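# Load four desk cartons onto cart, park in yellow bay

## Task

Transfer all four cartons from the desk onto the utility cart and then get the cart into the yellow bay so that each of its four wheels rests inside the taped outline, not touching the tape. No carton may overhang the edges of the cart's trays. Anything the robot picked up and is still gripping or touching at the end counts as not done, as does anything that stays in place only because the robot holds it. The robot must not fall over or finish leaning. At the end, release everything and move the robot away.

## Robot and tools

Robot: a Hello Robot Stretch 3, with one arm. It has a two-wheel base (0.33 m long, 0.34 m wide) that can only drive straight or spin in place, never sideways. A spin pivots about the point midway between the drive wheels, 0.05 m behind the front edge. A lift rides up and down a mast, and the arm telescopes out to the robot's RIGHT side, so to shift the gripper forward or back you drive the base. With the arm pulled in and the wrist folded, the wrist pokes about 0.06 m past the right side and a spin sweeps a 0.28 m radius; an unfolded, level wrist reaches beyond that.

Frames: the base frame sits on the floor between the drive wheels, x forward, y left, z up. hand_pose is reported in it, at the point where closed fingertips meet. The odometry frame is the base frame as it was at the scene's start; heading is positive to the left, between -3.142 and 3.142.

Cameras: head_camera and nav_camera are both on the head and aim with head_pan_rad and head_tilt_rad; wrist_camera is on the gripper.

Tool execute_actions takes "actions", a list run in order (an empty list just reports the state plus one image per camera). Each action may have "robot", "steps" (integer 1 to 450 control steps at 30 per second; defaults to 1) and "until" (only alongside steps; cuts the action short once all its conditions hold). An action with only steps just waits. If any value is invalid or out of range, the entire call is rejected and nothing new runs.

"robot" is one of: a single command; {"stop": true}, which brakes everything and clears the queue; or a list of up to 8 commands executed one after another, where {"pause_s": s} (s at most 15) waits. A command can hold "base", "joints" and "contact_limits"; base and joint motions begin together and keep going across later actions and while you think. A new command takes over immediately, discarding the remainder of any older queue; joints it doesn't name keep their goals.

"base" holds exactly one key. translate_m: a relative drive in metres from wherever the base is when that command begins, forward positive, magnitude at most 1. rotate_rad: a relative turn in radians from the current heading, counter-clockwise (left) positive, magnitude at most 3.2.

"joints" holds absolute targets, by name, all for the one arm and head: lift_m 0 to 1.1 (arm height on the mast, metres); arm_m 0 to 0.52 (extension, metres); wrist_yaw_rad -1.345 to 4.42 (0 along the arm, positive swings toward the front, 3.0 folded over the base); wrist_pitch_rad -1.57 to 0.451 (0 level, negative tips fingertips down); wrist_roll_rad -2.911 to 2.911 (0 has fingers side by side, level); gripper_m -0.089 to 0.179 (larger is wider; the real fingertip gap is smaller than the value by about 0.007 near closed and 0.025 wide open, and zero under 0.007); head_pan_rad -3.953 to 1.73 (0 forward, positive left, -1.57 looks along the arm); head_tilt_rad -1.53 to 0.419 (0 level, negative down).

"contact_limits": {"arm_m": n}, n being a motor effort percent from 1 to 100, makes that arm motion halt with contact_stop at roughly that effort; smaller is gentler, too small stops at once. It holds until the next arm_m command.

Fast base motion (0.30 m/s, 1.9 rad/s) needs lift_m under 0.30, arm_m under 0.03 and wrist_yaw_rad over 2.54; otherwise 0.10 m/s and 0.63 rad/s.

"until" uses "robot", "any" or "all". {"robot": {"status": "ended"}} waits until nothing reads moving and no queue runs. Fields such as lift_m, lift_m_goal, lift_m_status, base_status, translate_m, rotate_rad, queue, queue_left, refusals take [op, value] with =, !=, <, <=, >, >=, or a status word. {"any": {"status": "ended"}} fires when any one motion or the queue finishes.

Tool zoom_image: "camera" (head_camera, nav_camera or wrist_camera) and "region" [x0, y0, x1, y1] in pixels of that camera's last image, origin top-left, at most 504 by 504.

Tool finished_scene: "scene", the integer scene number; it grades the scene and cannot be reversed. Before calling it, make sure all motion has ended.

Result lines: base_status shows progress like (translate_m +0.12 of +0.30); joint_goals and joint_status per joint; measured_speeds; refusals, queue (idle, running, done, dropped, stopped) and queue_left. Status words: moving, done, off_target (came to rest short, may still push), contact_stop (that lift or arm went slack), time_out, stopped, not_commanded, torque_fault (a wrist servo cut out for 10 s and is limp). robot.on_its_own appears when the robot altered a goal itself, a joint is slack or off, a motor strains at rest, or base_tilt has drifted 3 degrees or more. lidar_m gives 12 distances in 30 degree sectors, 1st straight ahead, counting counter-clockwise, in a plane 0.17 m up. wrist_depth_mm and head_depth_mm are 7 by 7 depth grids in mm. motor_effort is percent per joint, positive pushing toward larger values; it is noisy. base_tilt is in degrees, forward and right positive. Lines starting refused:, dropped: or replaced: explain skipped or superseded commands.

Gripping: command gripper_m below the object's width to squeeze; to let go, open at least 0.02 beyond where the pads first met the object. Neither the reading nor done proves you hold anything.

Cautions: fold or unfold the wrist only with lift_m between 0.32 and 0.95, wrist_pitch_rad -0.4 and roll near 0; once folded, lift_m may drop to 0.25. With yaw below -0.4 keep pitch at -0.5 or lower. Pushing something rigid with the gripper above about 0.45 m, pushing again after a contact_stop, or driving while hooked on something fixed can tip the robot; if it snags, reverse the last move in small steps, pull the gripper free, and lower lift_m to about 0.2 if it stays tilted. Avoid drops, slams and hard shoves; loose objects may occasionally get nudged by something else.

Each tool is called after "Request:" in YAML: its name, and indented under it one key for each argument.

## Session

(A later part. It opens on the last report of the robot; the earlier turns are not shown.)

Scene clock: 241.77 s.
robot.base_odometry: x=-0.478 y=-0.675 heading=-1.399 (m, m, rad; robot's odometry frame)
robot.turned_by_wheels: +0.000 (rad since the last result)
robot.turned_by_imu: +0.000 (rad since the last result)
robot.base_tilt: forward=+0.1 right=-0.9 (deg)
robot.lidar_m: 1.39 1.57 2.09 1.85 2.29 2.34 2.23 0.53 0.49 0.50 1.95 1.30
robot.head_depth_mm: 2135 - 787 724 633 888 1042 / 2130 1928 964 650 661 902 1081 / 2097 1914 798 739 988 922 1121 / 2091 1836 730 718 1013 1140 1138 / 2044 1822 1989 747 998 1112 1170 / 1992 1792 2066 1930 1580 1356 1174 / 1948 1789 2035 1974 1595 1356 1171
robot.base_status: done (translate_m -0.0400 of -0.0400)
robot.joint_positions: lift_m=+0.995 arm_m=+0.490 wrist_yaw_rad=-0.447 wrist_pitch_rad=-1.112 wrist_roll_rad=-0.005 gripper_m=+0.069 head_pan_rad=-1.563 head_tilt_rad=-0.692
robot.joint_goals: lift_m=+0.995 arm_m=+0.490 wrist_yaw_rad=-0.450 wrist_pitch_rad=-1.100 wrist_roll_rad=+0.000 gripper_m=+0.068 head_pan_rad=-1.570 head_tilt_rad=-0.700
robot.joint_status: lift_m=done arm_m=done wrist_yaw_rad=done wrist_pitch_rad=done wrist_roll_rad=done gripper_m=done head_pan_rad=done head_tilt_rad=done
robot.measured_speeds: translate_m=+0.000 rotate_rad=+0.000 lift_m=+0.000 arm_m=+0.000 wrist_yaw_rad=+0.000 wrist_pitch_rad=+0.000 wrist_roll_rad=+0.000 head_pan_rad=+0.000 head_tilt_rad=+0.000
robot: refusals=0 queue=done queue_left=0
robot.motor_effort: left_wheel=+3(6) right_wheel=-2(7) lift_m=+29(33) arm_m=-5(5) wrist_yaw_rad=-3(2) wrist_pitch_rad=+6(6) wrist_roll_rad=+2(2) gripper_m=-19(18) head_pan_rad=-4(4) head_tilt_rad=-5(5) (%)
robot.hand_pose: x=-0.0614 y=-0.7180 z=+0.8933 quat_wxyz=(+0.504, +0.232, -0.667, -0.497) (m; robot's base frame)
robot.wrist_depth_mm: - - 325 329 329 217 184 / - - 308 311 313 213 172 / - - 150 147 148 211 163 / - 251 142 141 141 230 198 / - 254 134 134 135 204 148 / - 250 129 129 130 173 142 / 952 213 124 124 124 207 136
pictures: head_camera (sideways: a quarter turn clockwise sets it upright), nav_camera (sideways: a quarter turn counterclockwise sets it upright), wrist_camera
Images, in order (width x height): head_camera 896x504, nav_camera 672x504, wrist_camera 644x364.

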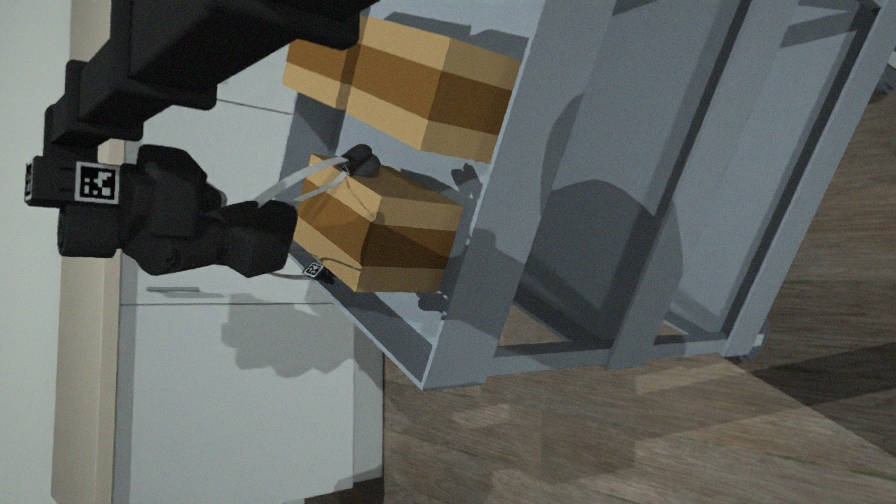

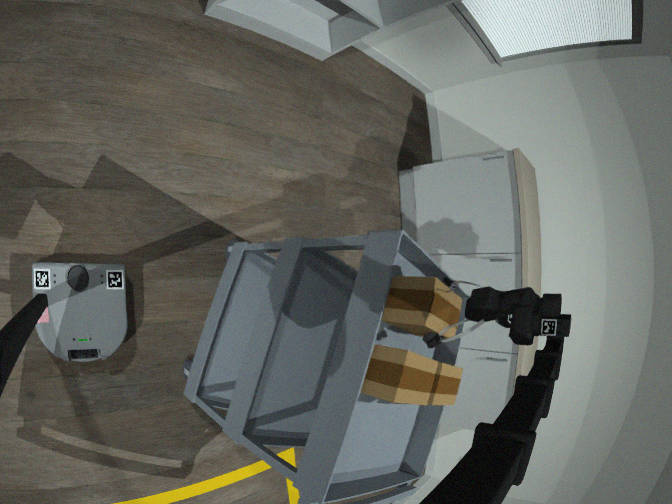

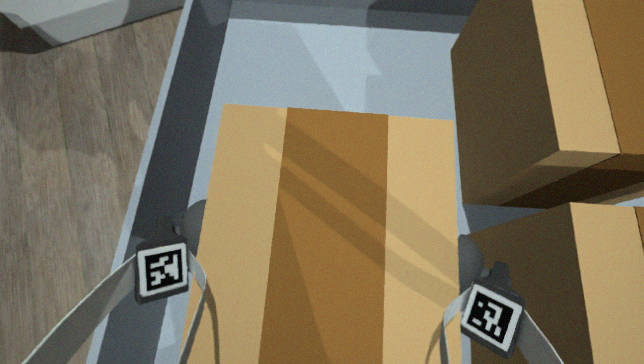

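Request:
execute_actions:
  actions:
    - {"robot":[{"joints":{"lift_m":0.987}},{"joints":{"gripper_m":0.145}},{"joints":{"lift_m":1.07}}],"steps":300,"until":{"robot":{"lift_m":[">",1.055]}}}
    - {"robot":{"base":{"rotate_rad":2.127}},"steps":40}
    - {"robot":{"joints":{"lift_m":1.05,"arm_m":0.46,"wrist_yaw_rad":-0.88,"gripper_m":0.179}},"steps":200,"until":{"robot":{"base_status":["!=","moving"]}}}
    - {"robot":{"base":{"translate_m":1.0}},"steps":300,"until":{"robot":{"translate_m":[">=",0.5]}}}
    - {"robot":[{"base":{"translate_m":0.76}},{"base":{"rotate_rad":1.30}}],"steps":450,"until":{"robot":{"status":"ended"}}}

Scene clock: 277.03 s.
robot.base_odometry: x=+0.462 y=+0.164 heading=+2.028 (m, m, rad; robot's odometry frame)
robot.turned_by_wheels: +3.427 (rad since the last result)
robot.turned_by_imu: +3.401 (rad since the last result)
robot.base_tilt: forward=+0.1 right=-0.9 (deg)
robot.lidar_m: 1.60 1.86 3.02 1.45 2.38 2.15 2.14 1.30 1.13 0.70 1.29 1.61
robot.head_depth_mm: - 1021 1118 921 739 619 1205 / 954 1042 1134 829 733 625 1193 / - 1076 1149 739 728 641 1194 / 959 - 1183 839 724 638 1168 / 1000 1120 1270 896 723 651 1177 / 1019 1156 1316 1536 736 1274 1174 / 1040 1179 1362 1592 1608 1354 1174
robot.base_status: done (rotate_rad +1.2999 of +1.3000)
robot.joint_positions: lift_m=+1.050 arm_m=+0.460 wrist_yaw_rad=-0.877 wrist_pitch_rad=-1.107 wrist_roll_rad=-0.005 gripper_m=+0.179 head_pan_rad=-1.563 head_tilt_rad=-0.692
robot.joint_goals: lift_m=+1.050 arm_m=+0.460 wrist_yaw_rad=-0.880 wrist_pitch_rad=-1.100 wrist_roll_rad=+0.000 gripper_m=+0.179 head_pan_rad=-1.570 head_tilt_rad=-0.700
robot.joint_status: lift_m=done arm_m=done wrist_yaw_rad=done wrist_pitch_rad=done wrist_roll_rad=done gripper_m=done head_pan_rad=done head_tilt_rad=done
robot.measured_speeds: translate_m=+0.000 rotate_rad=+0.000 lift_m=+0.000 arm_m=+0.000 wrist_yaw_rad=+0.000 wrist_pitch_rad=+0.000 wrist_roll_rad=+0.000 head_pan_rad=+0.000 head_tilt_rad=+0.000
robot: refusals=0 queue=done queue_left=0
robot.motor_effort: left_wheel=-2(11) right_wheel=+2(9) lift_m=+27(32) arm_m=-5(9) wrist_yaw_rad=-3(5) wrist_pitch_rad=+3(7) wrist_roll_rad=+2(2) gripper_m=+0(83) head_pan_rad=-4(4) head_tilt_rad=-5(5) (%)
robot.hand_pose: x=-0.0931 y=-0.6646 z=+0.9489 quat_wxyz=(+0.388, +0.083, -0.701, -0.592) (m; robot's base frame)
robot.wrist_depth_mm: 433 484 495 496 488 497 500 / 474 470 464 467 469 462 460 / 577 444 435 436 436 446 442 / 690 420 413 414 416 417 415 / 871 402 402 283 284 400 394 / - 378 379 264 270 376 376 / - - 356 253 255 360 358
pictures: head_camera (sideways: a quarter turn clockwise sets it upright), nav_camera (sideways: a quarter turn counterclockwise sets it upright), wrist_camera
Images, in order (width x height): head_camera 896x504, nav_camera 672x504, wrist_camera 644x364.

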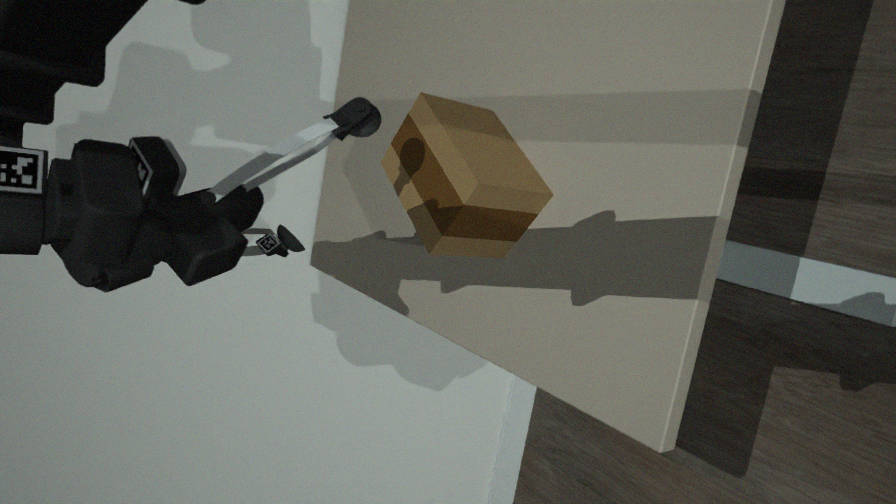

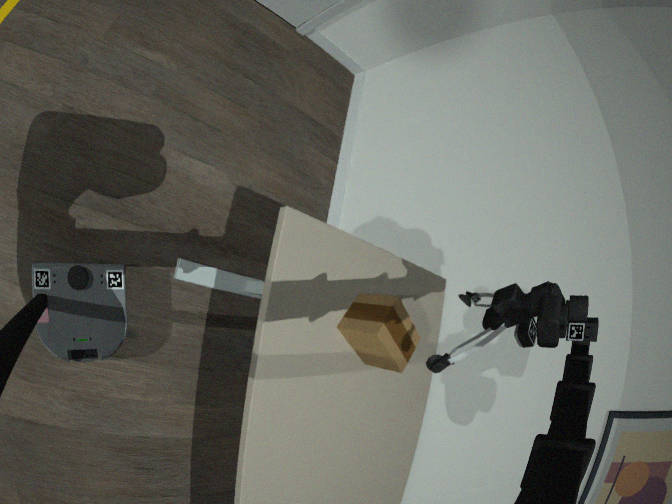

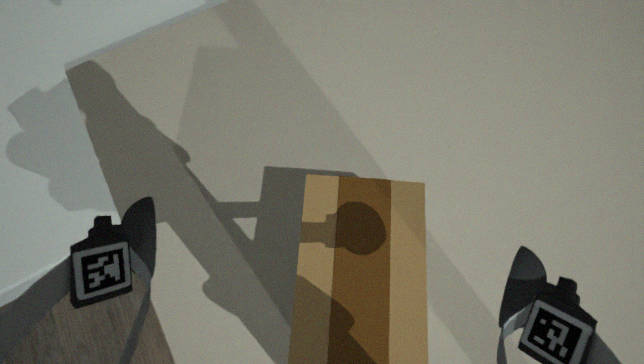

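Request:
execute_actions:
  actions:
    - {"robot":[{"base":{"translate_m":-0.027},"joints":{"arm_m":0.446,"lift_m":1.0}},{"joints":{"lift_m":0.905}},{"joints":{"gripper_m":0.068}},{"joints":{"lift_m":0.95}}],"steps":400,"until":{"robot":{"status":"ended"}}}

Scene clock: 288.80 s.
robot.base_odometry: x=+0.474 y=+0.140 heading=+2.028 (m, m, rad; robot's odometry frame)
robot.turned_by_wheels: +0.000 (rad since the last result)
robot.turned_by_imu: -0.001 (rad since the last result)
robot.base_tilt: forward=+0.2 right=-0.9 (deg)
robot.lidar_m: 1.63 1.88 3.03 1.46 2.37 2.12 2.11 1.27 1.13 0.70 1.28 1.63
robot.head_depth_mm: 910 992 - - 741 618 1182 / 927 - 1126 869 735 613 1200 / 946 - 1143 713 729 625 1190 / 970 1072 1076 719 723 637 1185 / 990 1115 1250 891 719 649 1152 / 1015 1140 1308 1509 717 1275 1171 / 1034 1174 1353 1583 1605 1320 1167
robot.base_status: done (translate_m -0.0270 of -0.0270)
robot.joint_positions: lift_m=+0.950 arm_m=+0.446 wrist_yaw_rad=-0.881 wrist_pitch_rad=-1.129 wrist_roll_rad=-0.006 gripper_m=+0.069 head_pan_rad=-1.563 head_tilt_rad=-0.692
robot.joint_goals: lift_m=+0.950 arm_m=+0.446 wrist_yaw_rad=-0.880 wrist_pitch_rad=-1.100 wrist_roll_rad=+0.000 gripper_m=+0.068 head_pan_rad=-1.570 head_tilt_rad=-0.700
robot.joint_status: lift_m=done arm_m=done wrist_yaw_rad=done wrist_pitch_rad=done wrist_roll_rad=done gripper_m=done head_pan_rad=done head_tilt_rad=done
robot.measured_speeds: translate_m=+0.000 rotate_rad=+0.000 lift_m=+0.000 arm_m=+0.000 wrist_yaw_rad=+0.000 wrist_pitch_rad=+0.000 wrist_roll_rad=+0.000 head_pan_rad=+0.000 head_tilt_rad=+0.000
robot: refusals=0 queue=done queue_left=0
robot.motor_effort: left_wheel=-2(6) right_wheel=+2(5) lift_m=+38(42) arm_m=-2(6) wrist_yaw_rad=+2(3) wrist_pitch_rad=+15(17) wrist_roll_rad=+3(3) gripper_m=-19(94) head_pan_rad=-4(4) head_tilt_rad=-5(5) (%)
robot.hand_pose: x=-0.0892 y=-0.6467 z=+0.8463 quat_wxyz=(+0.381, +0.089, -0.700, -0.597) (m; robot's base frame)
robot.wrist_depth_mm: 360 362 362 359 361 357 357 / 340 339 340 343 340 337 338 / 323 326 151 148 149 323 320 / 308 307 143 141 142 305 306 / 296 296 135 135 136 293 290 / 284 273 130 130 130 277 277 / 943 268 124 124 125 265 265
pictures: head_camera (sideways: a quarter turn clockwise sets it upright), nav_camera (sideways: a quarter turn counterclockwise sets it upright), wrist_camera
Images, in order (width x height): head_camera 896x504, nav_camera 672x504, wrist_camera 644x364.

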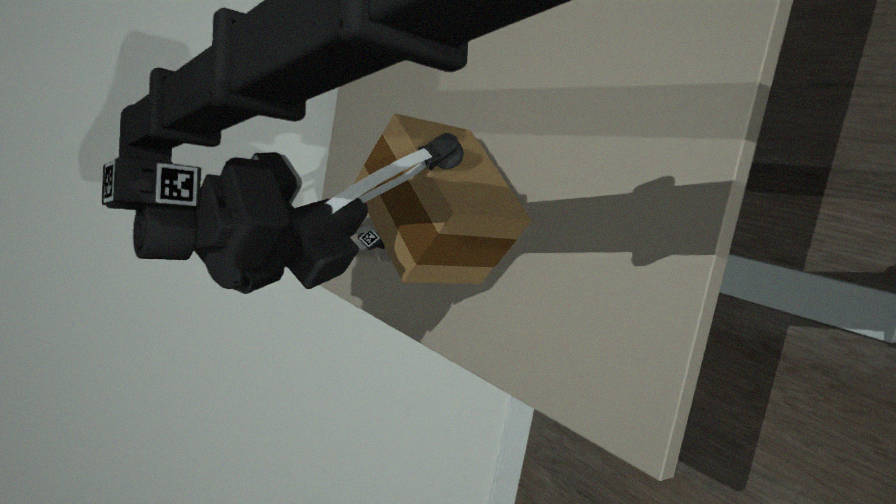

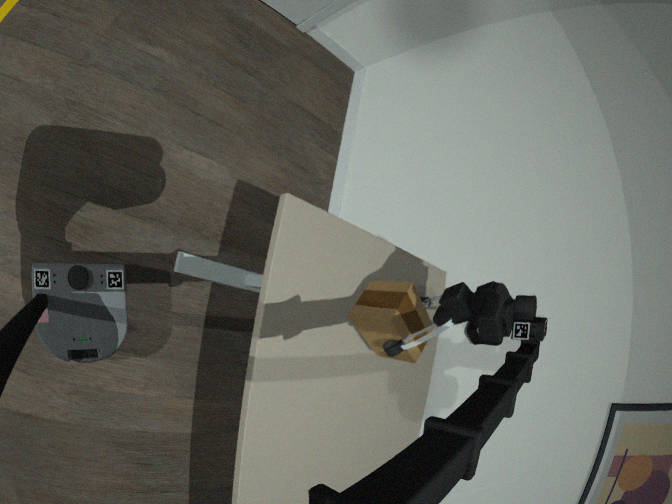

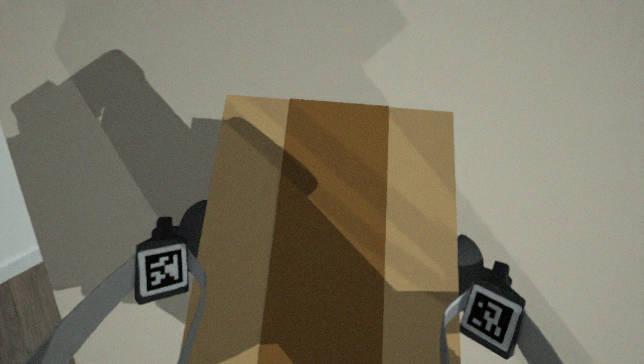

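Request:
execute_actions:
  actions:
    - {"robot":{"base":{"rotate_rad":-2.093},"joints":{"lift_m":1.1,"arm_m":0.497,"wrist_yaw_rad":1.37,"head_pan_rad":-1.8}},"steps":200,"until":{"robot":{"base_status":["!=","moving"]}}}
    - {"robot":{"base":{"translate_m":-1.0}},"steps":300,"until":{"robot":{"translate_m":["<=",-0.5]}}}
    - {"robot":{"base":{"translate_m":-0.8}},"steps":450,"until":{"robot":{"status":"ended"}}}

Scene clock: 322.80 s.
robot.base_odometry: x=-0.823 y=+0.224 heading=-0.065 (m, m, rad; robot's odometry frame)
robot.turned_by_wheels: -2.093 (rad since the last result)
robot.turned_by_imu: -2.074 (rad since the last result)
robot.base_tilt: forward=+0.2 right=-0.9 (deg)
robot.lidar_m: 1.94 2.38 1.51 1.30 1.30 1.49 1.78 0.65 0.54 0.53 2.46 2.39
robot.head_depth_mm: 2762 2886 910 804 1005 1302 1200 / 2695 3048 878 793 1023 1169 1169 / 2569 2826 887 788 1015 1161 1169 / 2425 2663 859 780 1011 1163 1163 / 2229 2401 1118 803 954 1277 1174 / - 2370 622 1927 1618 1360 1173 / 2063 2198 609 1928 1611 1351 1167
robot.base_status: done (translate_m -0.8000 of -0.8000)
robot.joint_positions: lift_m=+1.099 arm_m=+0.497 wrist_yaw_rad=+1.367 wrist_pitch_rad=-1.130 wrist_roll_rad=-0.004 gripper_m=+0.069 head_pan_rad=-1.793 head_tilt_rad=-0.692
robot.joint_goals: lift_m=+1.100 arm_m=+0.497 wrist_yaw_rad=+1.370 wrist_pitch_rad=-1.100 wrist_roll_rad=+0.000 gripper_m=+0.068 head_pan_rad=-1.800 head_tilt_rad=-0.700
robot.joint_status: lift_m=done arm_m=done wrist_yaw_rad=done wrist_pitch_rad=done wrist_roll_rad=done gripper_m=done head_pan_rad=done head_tilt_rad=done
robot.measured_speeds: translate_m=+0.000 rotate_rad=+0.000 lift_m=+0.000 arm_m=+0.000 wrist_yaw_rad=+0.000 wrist_pitch_rad=+0.000 wrist_roll_rad=+0.000 head_pan_rad=+0.000 head_tilt_rad=+0.000
robot: refusals=0 queue=done queue_left=0
robot.motor_effort: left_wheel=+3(13) right_wheel=-1(9) lift_m=+38(36) arm_m=+3(5) wrist_yaw_rad=+4(4) wrist_pitch_rad=+16(18) wrist_roll_rad=+1(3) gripper_m=-19(19) head_pan_rad=-4(29) head_tilt_rad=-5(5) (%)
robot.hand_pose: x=+0.0642 y=-0.6597 z=+0.9958 quat_wxyz=(+0.703, +0.670, -0.222, +0.084) (m; robot's base frame)
robot.wrist_depth_mm: - - - - - - - / - - - - - - - / - - 151 148 149 - - / - - 143 141 142 - - / - - 135 135 136 - - / - - 130 130 131 - - / - - 125 124 126 912 -
pictures: head_camera (sideways: a quarter turn clockwise sets it upright), nav_camera (sideways: a quarter turn counterclockwise sets it upright), wrist_camera
Images, in order (width x height): head_camera 896x504, nav_camera 672x504, wrist_camera 644x364.

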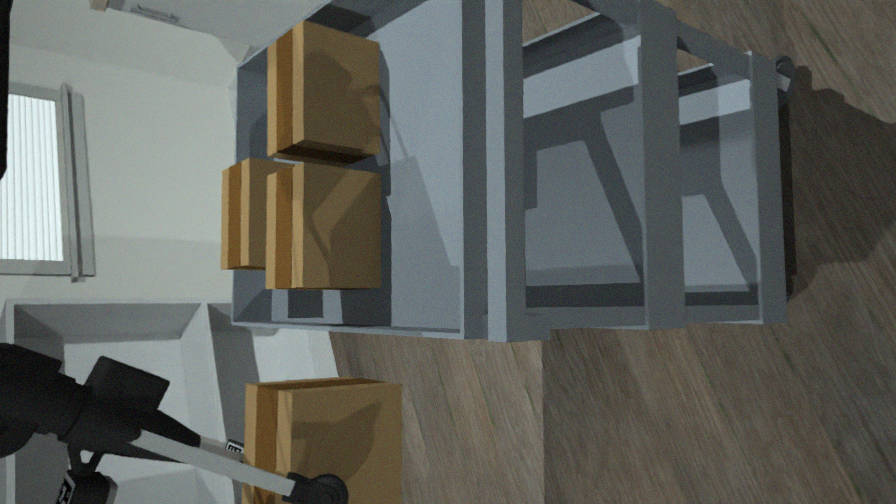

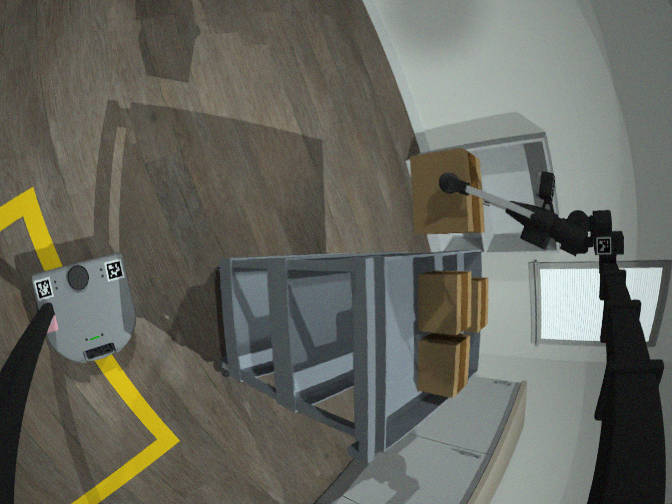

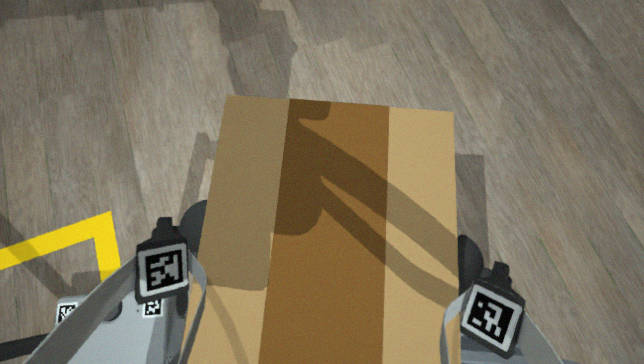

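Request:
execute_actions:
  actions:
    - {"robot":{"base":{"translate_m":-0.31},"joints":{"head_pan_rad":-1.57}},"steps":450,"until":{"robot":{"status":"ended"}}}

Scene clock: 328.80 s.
robot.base_odometry: x=-1.132 y=+0.244 heading=-0.065 (m, m, rad; robot's odometry frame)
robot.turned_by_wheels: +0.000 (rad since the last result)
robot.turned_by_imu: +0.000 (rad since the last result)
robot.base_tilt: forward=+0.2 right=-0.9 (deg)
robot.lidar_m: 2.25 2.44 1.42 1.22 1.22 1.40 1.49 1.49 0.48 0.48 0.53 2.68
robot.head_depth_mm: 2480 2851 2732 2085 1665 1399 1197 / 2413 2751 1006 766 603 1347 1197 / 2383 2658 815 790 624 910 1122 / - 2374 648 780 959 916 1122 / 2134 2378 630 775 978 929 1134 / 2134 2333 642 770 973 1104 1131 / 2080 2289 2489 729 824 1266 1169
robot.base_status: done (translate_m -0.3100 of -0.3100)
robot.joint_positions: lift_m=+1.099 arm_m=+0.497 wrist_yaw_rad=+1.367 wrist_pitch_rad=-1.130 wrist_roll_rad=-0.004 gripper_m=+0.069 head_pan_rad=-1.577 head_tilt_rad=-0.692
robot.joint_goals: lift_m=+1.100 arm_m=+0.497 wrist_yaw_rad=+1.370 wrist_pitch_rad=-1.100 wrist_roll_rad=+0.000 gripper_m=+0.068 head_pan_rad=-1.570 head_tilt_rad=-0.700
robot.joint_status: lift_m=done arm_m=done wrist_yaw_rad=done wrist_pitch_rad=done wrist_roll_rad=done gripper_m=done head_pan_rad=done head_tilt_rad=done
robot.measured_speeds: translate_m=+0.000 rotate_rad=+0.000 lift_m=+0.000 arm_m=+0.000 wrist_yaw_rad=+0.000 wrist_pitch_rad=+0.000 wrist_roll_rad=+0.000 head_pan_rad=+0.000 head_tilt_rad=+0.000
robot: refusals=0 queue=done queue_left=0
robot.motor_effort: left_wheel=+3(4) right_wheel=-1(7) lift_m=+38(38) arm_m=+3(3) wrist_yaw_rad=+3(3) wrist_pitch_rad=+16(16) wrist_roll_rad=+2(1) gripper_m=-19(19) head_pan_rad=+5(30) head_tilt_rad=-5(5) (%)
robot.hand_pose: x=+0.0643 y=-0.6597 z=+0.9959 quat_wxyz=(+0.703, +0.670, -0.222, +0.085) (m; robot's base frame)
robot.wrist_depth_mm: - - - - - - - / - - - - - - - / - - 150 148 148 343 358 / - 334 143 141 141 256 375 / - 311 135 135 136 248 275 / - - 130 130 130 237 239 / - 288 124 124 125 304 230
pictures: head_camera (sideways: a quarter turn clockwise sets it upright), nav_camera (sideways: a quarter turn counterclockwise sets it upright), wrist_camera
Images, in order (width x height): head_camera 896x504, nav_camera 672x504, wrist_camera 644x364.

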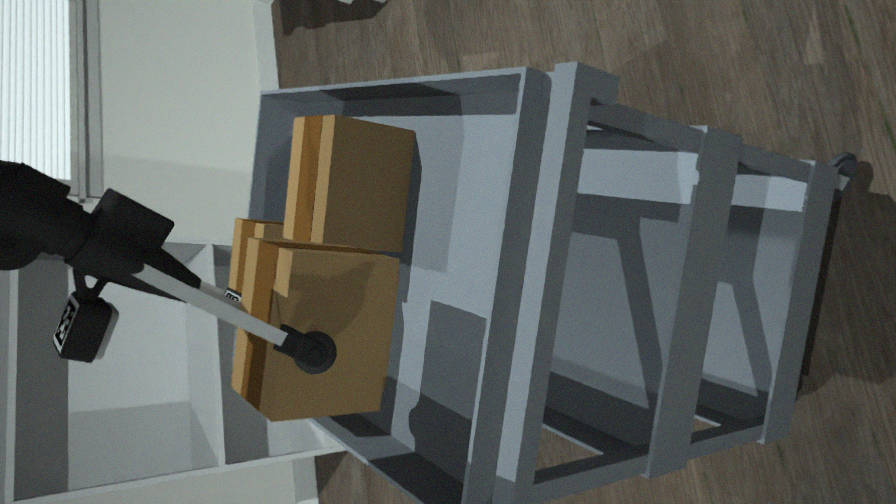

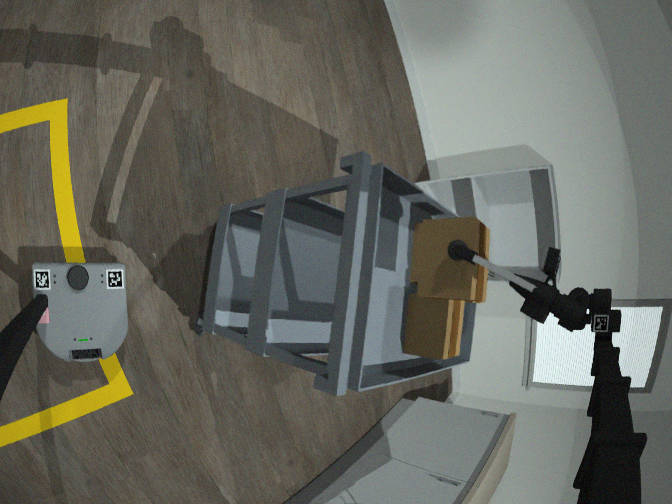

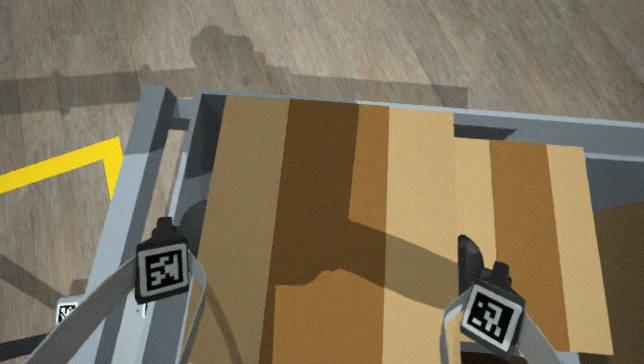

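Request:
execute_actions:
  actions:
    - {"robot":[{"joints":{"arm_m":0.475}},{"joints":{"lift_m":0.989}},{"joints":{"gripper_m":0.145}},{"joints":{"lift_m":1.07}}],"steps":400,"until":{"robot":{"status":"ended"}}}

Scene clock: 337.03 s.
robot.base_odometry: x=-1.132 y=+0.244 heading=-0.065 (m, m, rad; robot's odometry frame)
robot.turned_by_wheels: +0.000 (rad since the last result)
robot.turned_by_imu: -0.001 (rad since the last result)
robot.base_tilt: forward=+0.1 right=-0.9 (deg)
robot.lidar_m: 2.24 2.43 1.41 1.22 1.22 1.40 1.49 1.49 0.48 0.48 0.53 2.69
robot.head_depth_mm: 2553 2866 2776 2070 1663 1399 1203 / 2436 2735 1009 766 604 1356 1196 / 2416 2700 816 790 623 910 1122 / 2205 2316 824 713 960 919 1115 / 2163 2386 803 668 979 931 1133 / 2119 2309 882 675 976 1099 1132 / 2078 2286 2449 729 822 1263 1171
robot.base_status: done (translate_m -0.3100 of -0.3100)
robot.joint_positions: lift_m=+1.070 arm_m=+0.475 wrist_yaw_rad=+1.370 wrist_pitch_rad=-1.108 wrist_roll_rad=-0.004 gripper_m=+0.145 head_pan_rad=-1.577 head_tilt_rad=-0.692
robot.joint_goals: lift_m=+1.070 arm_m=+0.475 wrist_yaw_rad=+1.370 wrist_pitch_rad=-1.100 wrist_roll_rad=+0.000 gripper_m=+0.145 head_pan_rad=-1.570 head_tilt_rad=-0.700
robot.joint_status: lift_m=done arm_m=done wrist_yaw_rad=done wrist_pitch_rad=done wrist_roll_rad=done gripper_m=done head_pan_rad=done head_tilt_rad=done
robot.measured_speeds: translate_m=+0.000 rotate_rad=+0.000 lift_m=+0.000 arm_m=+0.000 wrist_yaw_rad=+0.000 wrist_pitch_rad=+0.000 wrist_roll_rad=+0.000 head_pan_rad=+0.000 head_tilt_rad=+0.000
robot: refusals=0 queue=done queue_left=0
robot.motor_effort: left_wheel=+3(4) right_wheel=-2(3) lift_m=+32(36) arm_m=-4(5) wrist_yaw_rad=+0(3) wrist_pitch_rad=+5(15) wrist_roll_rad=+1(2) gripper_m=+0(81) head_pan_rad=+5(4) head_tilt_rad=-5(5) (%)
robot.hand_pose: x=+0.0695 y=-0.6389 z=+0.9685 quat_wxyz=(+0.702, +0.668, -0.229, +0.093) (m; robot's base frame)
robot.wrist_depth_mm: - - - - - - - / - - - - - - - / - - 379 373 364 311 312 / - - 347 235 357 237 234 / - 277 333 224 306 226 222 / - 260 308 212 294 217 211 / - 254 304 202 305 282 201
pictures: head_camera (sideways: a quarter turn clockwise sets it upright), nav_camera (sideways: a quarter turn counterclockwise sets it upright), wrist_camera
Images, in order (width x height): head_camera 896x504, nav_camera 672x504, wrist_camera 644x364.

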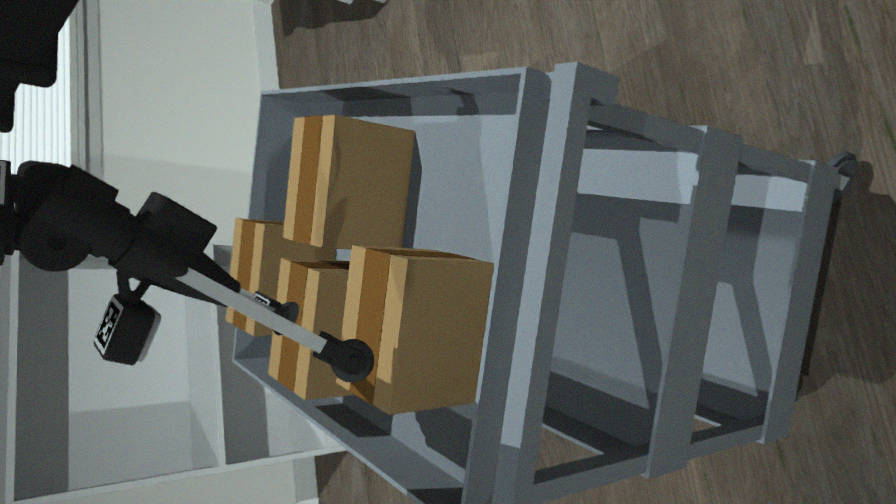

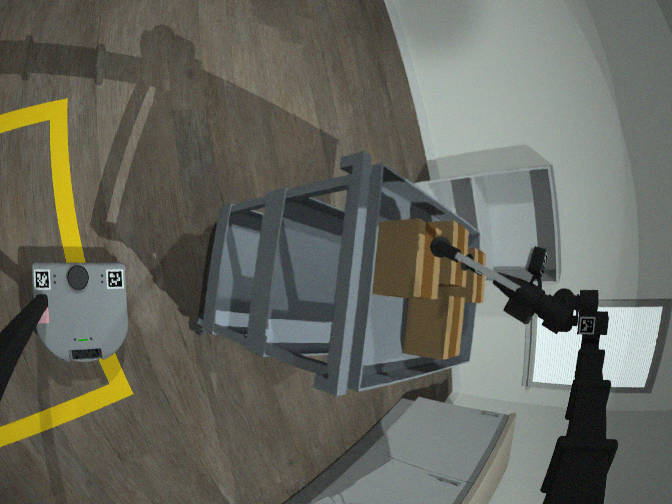

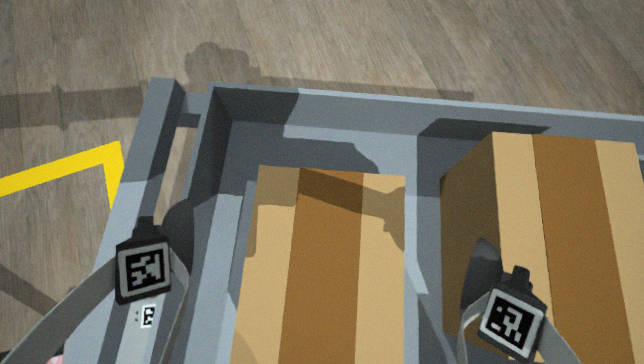

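Request:
execute_actions:
  actions:
    - {"robot":{"base":{"translate_m":0.22},"joints":{"arm_m":0.1,"lift_m":1.09}},"steps":200,"until":{"robot":{"arm_m":["<",0.17]}}}
    - {"robot":{"joints":{"lift_m":0.22,"wrist_pitch_rad":0,"wrist_yaw_rad":1.7,"head_pan_rad":-0.6,"head_tilt_rad":-0.9,"gripper_m":0.12}},"steps":200,"until":{"robot":{"base_status":["!=","moving"]}}}
    - {"robot":{"base":{"rotate_rad":-1.634}},"steps":200,"until":{"robot":{"base_status":["!=","moving"]}}}
    - {"robot":{"joints":{"arm_m":0.253}},"steps":300,"until":{"robot":{"status":"ended"}}}

Scene clock: 375.63 s.
robot.base_odometry: x=-0.913 y=+0.230 heading=-1.699 (m, m, rad; robot's odometry frame)
robot.turned_by_wheels: -1.634 (rad since the last result)
robot.turned_by_imu: -1.623 (rad since the last result)
robot.base_tilt: forward=+0.1 right=-1.0 (deg)
robot.lidar_m: 0.52 2.49 2.48 2.03 2.46 1.54 1.28 1.28 1.42 1.71 1.69 0.52
robot.head_depth_mm: 1529 1710 1912 1701 1456 1282 1107 / 1612 1833 2004 1678 1437 1283 1127 / 1715 1966 1985 1668 1433 1259 1122 / 1840 2088 695 1024 1367 1257 1119 / 1975 862 663 1039 1224 1246 1112 / 2820 811 739 1013 1171 1216 1107 / 2570 740 636 976 922 1173 1109
robot.base_status: done (rotate_rad -1.6339 of -1.6340)
robot.joint_positions: lift_m=+0.220 arm_m=+0.253 wrist_yaw_rad=+1.698 wrist_pitch_rad=-0.021 wrist_roll_rad=-0.004 gripper_m=+0.120 head_pan_rad=-0.607 head_tilt_rad=-0.889
robot.joint_goals: lift_m=+0.220 arm_m=+0.253 wrist_yaw_rad=+1.700 wrist_pitch_rad=+0.000 wrist_roll_rad=+0.000 gripper_m=+0.120 head_pan_rad=-0.600 head_tilt_rad=-0.900
robot.joint_status: lift_m=done arm_m=done wrist_yaw_rad=done wrist_pitch_rad=done wrist_roll_rad=done gripper_m=done head_pan_rad=done head_tilt_rad=done
robot.measured_speeds: translate_m=+0.000 rotate_rad=+0.000 lift_m=+0.000 arm_m=+0.000 wrist_yaw_rad=+0.000 wrist_pitch_rad=+0.000 wrist_roll_rad=+0.000 head_pan_rad=+0.000 head_tilt_rad=+0.000
robot: refusals=0 queue=done queue_left=0
robot.motor_effort: left_wheel=+4(9) right_wheel=-2(5) lift_m=+27(32) arm_m=+4(8) wrist_yaw_rad=+3(3) wrist_pitch_rad=+10(7) wrist_roll_rad=+1(1) gripper_m=+0(80) head_pan_rad=+4(52) head_tilt_rad=-7(29) (%)
robot.hand_pose: x=+0.2323 y=-0.3653 z=+0.3295 quat_wxyz=(+0.474, +0.534, -0.461, +0.527) (m; robot's base frame)
robot.wrist_depth_mm: - 475 431 393 918 - - / - - 514 417 912 - - / - - - - - - - / - - - - - - - / 929 550 678 663 - - - / 666 677 639 447 824 917 958 / 537 542 572 529 621 618 681
pictures: head_camera (sideways: a quarter turn clockwise sets it upright), nav_camera (sideways: a quarter turn counterclockwise sets it upright), wrist_camera
Images, in order (width x height): head_camera 896x504, nav_camera 672x504, wrist_camera 644x364.

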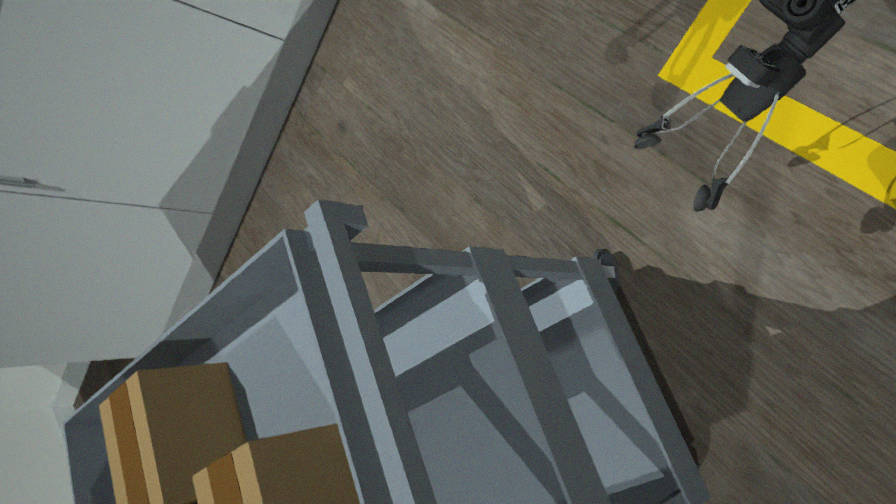

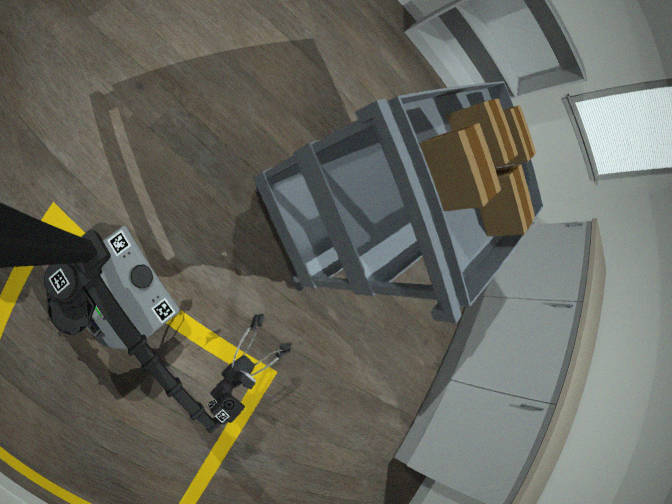

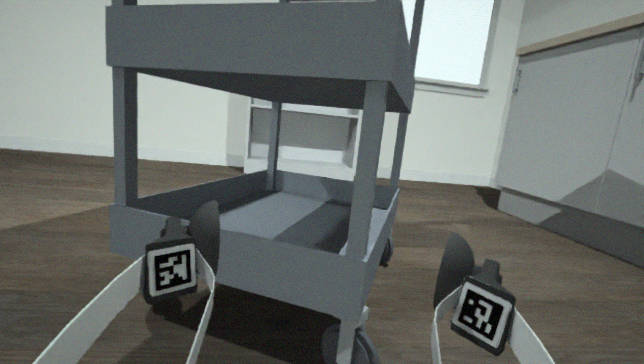

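Request:
execute_actions:
  actions:
    - {"robot":{"base":{"translate_m":0.23},"joints":{"arm_m":0.264}},"steps":200,"until":{"robot":{"status":"ended"}}}

Scene clock: 383.67 s.
robot.base_odometry: x=-0.942 y=+0.002 heading=-1.699 (m, m, rad; robot's odometry frame)
robot.turned_by_wheels: +0.000 (rad since the last result)
robot.turned_by_imu: +0.000 (rad since the last result)
robot.base_tilt: forward=+0.1 right=-1.0 (deg)
robot.lidar_m: 0.29 1.98 2.54 2.43 2.09 1.79 1.50 1.49 1.67 1.63 0.37 0.30
robot.head_depth_mm: 1440 1622 1869 1700 1465 1278 1120 / 1520 1743 1942 577 1428 1278 1133 / 1642 1867 713 634 802 1215 1123 / 1751 1948 720 631 542 1099 1115 / 1945 698 680 585 504 832 1110 / 2753 873 609 509 491 783 1060 / 2527 725 589 489 510 688 1072
robot.base_status: done (translate_m +0.2300 of +0.2300)
robot.joint_positions: lift_m=+0.220 arm_m=+0.264 wrist_yaw_rad=+1.698 wrist_pitch_rad=-0.021 wrist_roll_rad=-0.004 gripper_m=+0.120 head_pan_rad=-0.607 head_tilt_rad=-0.889
robot.joint_goals: lift_m=+0.220 arm_m=+0.264 wrist_yaw_rad=+1.700 wrist_pitch_rad=+0.000 wrist_roll_rad=+0.000 gripper_m=+0.120 head_pan_rad=-0.600 head_tilt_rad=-0.900
robot.joint_status: lift_m=done arm_m=done wrist_yaw_rad=done wrist_pitch_rad=done wrist_roll_rad=done gripper_m=done head_pan_rad=done head_tilt_rad=done
robot.measured_speeds: translate_m=+0.000 rotate_rad=+0.000 lift_m=+0.000 arm_m=+0.000 wrist_yaw_rad=+0.000 wrist_pitch_rad=+0.000 wrist_roll_rad=+0.000 head_pan_rad=+0.000 head_tilt_rad=+0.000
robot: refusals=0 queue=done queue_left=0
robot.motor_effort: left_wheel=+3(9) right_wheel=-2(3) lift_m=+27(27) arm_m=+4(6) wrist_yaw_rad=+2(3) wrist_pitch_rad=+11(11) wrist_roll_rad=+1(2) gripper_m=-1(0) head_pan_rad=+4(4) head_tilt_rad=-7(6) (%)
robot.hand_pose: x=+0.2323 y=-0.3763 z=+0.3295 quat_wxyz=(+0.474, +0.534, -0.461, +0.527) (m; robot's base frame)
robot.wrist_depth_mm: 265 238 211 171 368 - - / - - 515 177 589 - - / - - - 186 - - - / - - 898 824 - - - / 471 559 667 196 - - - / 412 416 448 424 761 919 974 / 279 251 349 214 613 615 684
pictures: head_camera (sideways: a quarter turn clockwise sets it upright), nav_camera (sideways: a quarter turn counterclockwise sets it upright), wrist_camera
Images, in order (width x height): head_camera 896x504, nav_camera 672x504, wrist_camera 644x364.

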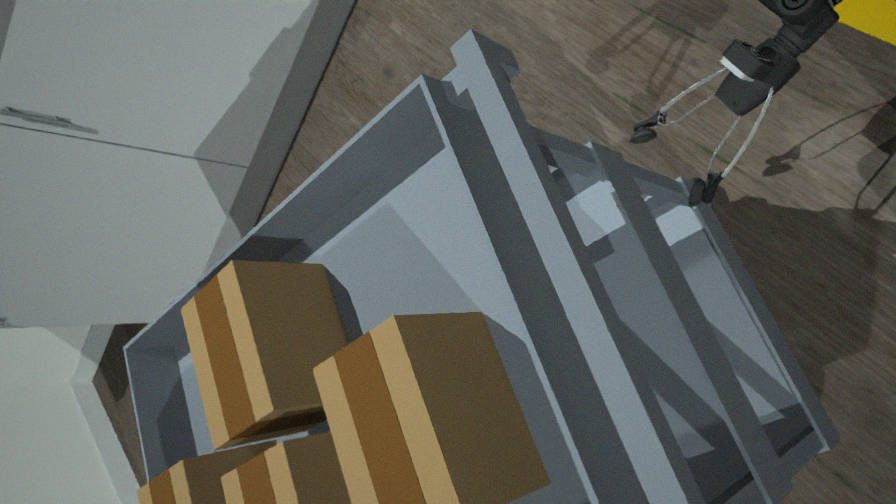

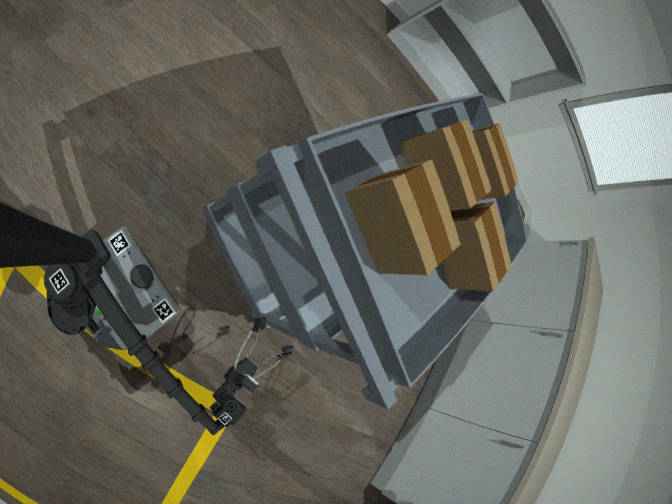

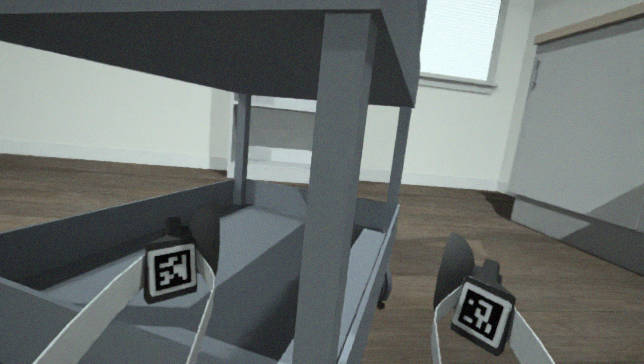

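Request:
execute_actions:
  actions:
    - {"robot":[{"base":{"translate_m":0.037},"joints":{"arm_m":0.259}},{"joints":{"gripper_m":-0.015}},{"base":{"translate_m":-0.3}}],"steps":400,"until":{"robot":{"status":"ended"}}}

Scene clock: 394.37 s.
robot.base_odometry: x=-0.909 y=+0.263 heading=-1.699 (m, m, rad; robot's odometry frame)
robot.turned_by_wheels: +0.000 (rad since the last result)
robot.turned_by_imu: -0.001 (rad since the last result)
robot.base_tilt: forward=+0.1 right=-0.9 (deg)
robot.lidar_m: 0.32 2.52 2.49 2.02 2.45 1.50 1.25 1.24 1.39 1.71 0.36 0.32
robot.head_depth_mm: 1530 1723 1904 1663 1423 1278 1118 / 1625 1837 2019 589 1361 1290 1127 / 1728 1943 724 636 786 1147 1124 / 1854 705 698 631 542 1088 1120 / 1991 878 639 553 507 982 1114 / 2861 738 561 530 490 824 1090 / 2754 708 596 507 477 795 1085
robot.base_status: done (translate_m -0.3000 of -0.3000)
robot.joint_positions: lift_m=+0.220 arm_m=+0.259 wrist_yaw_rad=+1.703 wrist_pitch_rad=-0.020 wrist_roll_rad=-0.004 gripper_m=-0.014 head_pan_rad=-0.607 head_tilt_rad=-0.889
robot.joint_goals: lift_m=+0.220 arm_m=+0.259 wrist_yaw_rad=+1.700 wrist_pitch_rad=+0.000 wrist_roll_rad=+0.000 gripper_m=-0.015 head_pan_rad=-0.600 head_tilt_rad=-0.900
robot.joint_status: lift_m=done arm_m=done wrist_yaw_rad=done wrist_pitch_rad=done wrist_roll_rad=done gripper_m=done head_pan_rad=done head_tilt_rad=done
robot.measured_speeds: translate_m=+0.000 rotate_rad=+0.000 lift_m=+0.000 arm_m=+0.000 wrist_yaw_rad=+0.000 wrist_pitch_rad=+0.000 wrist_roll_rad=+0.000 head_pan_rad=+0.000 head_tilt_rad=+0.000
robot: refusals=0 queue=done queue_left=0
robot.motor_effort: left_wheel=+7(9) right_wheel=-7(23) lift_m=+27(27) arm_m=-3(7) wrist_yaw_rad=-3(6) wrist_pitch_rad=+11(11) wrist_roll_rad=+2(2) gripper_m=-15(90) head_pan_rad=+4(4) head_tilt_rad=-7(7) (%)
robot.hand_pose: x=+0.2321 y=-0.3706 z=+0.3295 quat_wxyz=(+0.473, +0.536, -0.459, +0.528) (m; robot's base frame)
robot.wrist_depth_mm: 262 236 213 142 193 - - / - - 514 146 323 - - / - - - 149 - - - / - - - 154 - - - / 446 537 648 155 745 - - / 323 437 449 159 747 872 972 / 307 259 349 169 396 655 674
pictures: head_camera (sideways: a quarter turn clockwise sets it upright), nav_camera (sideways: a quarter turn counterclockwise sets it upright), wrist_camera
Images, in order (width x height): head_camera 896x504, nav_camera 672x504, wrist_camera 644x364.

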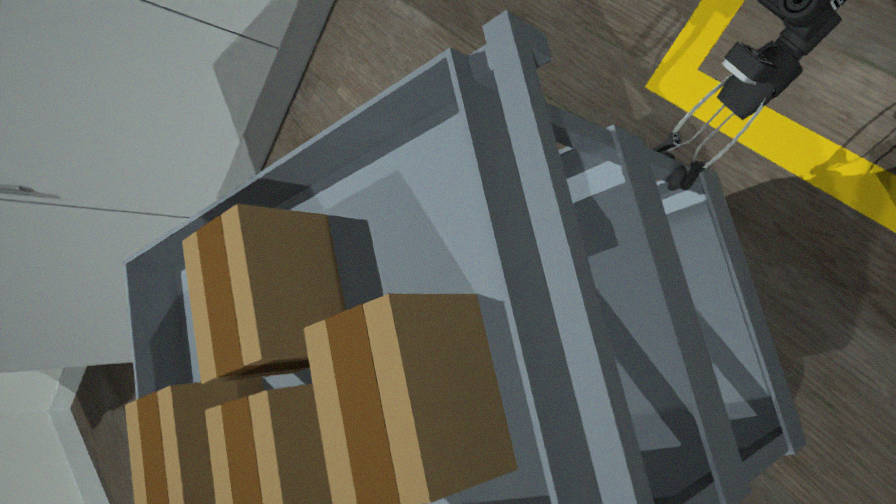

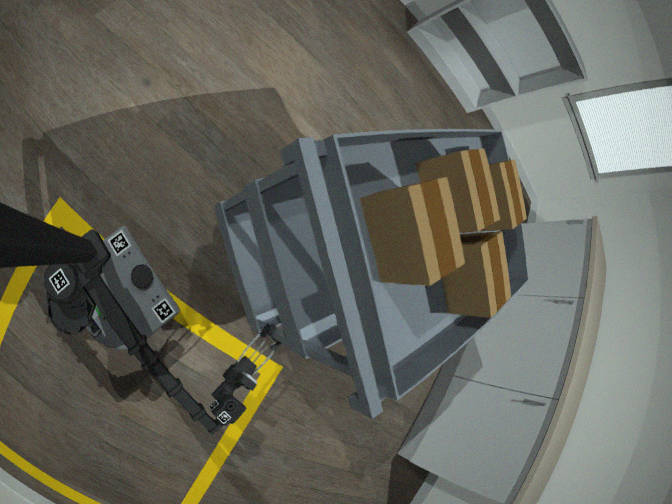

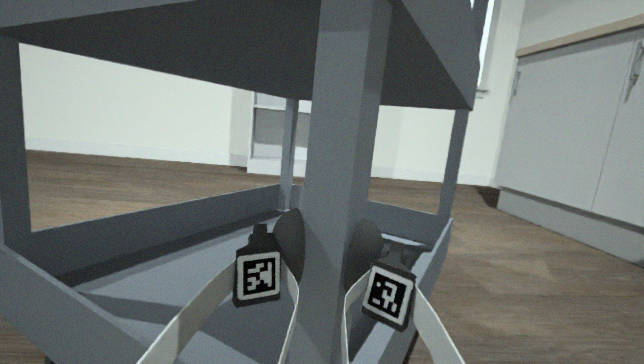

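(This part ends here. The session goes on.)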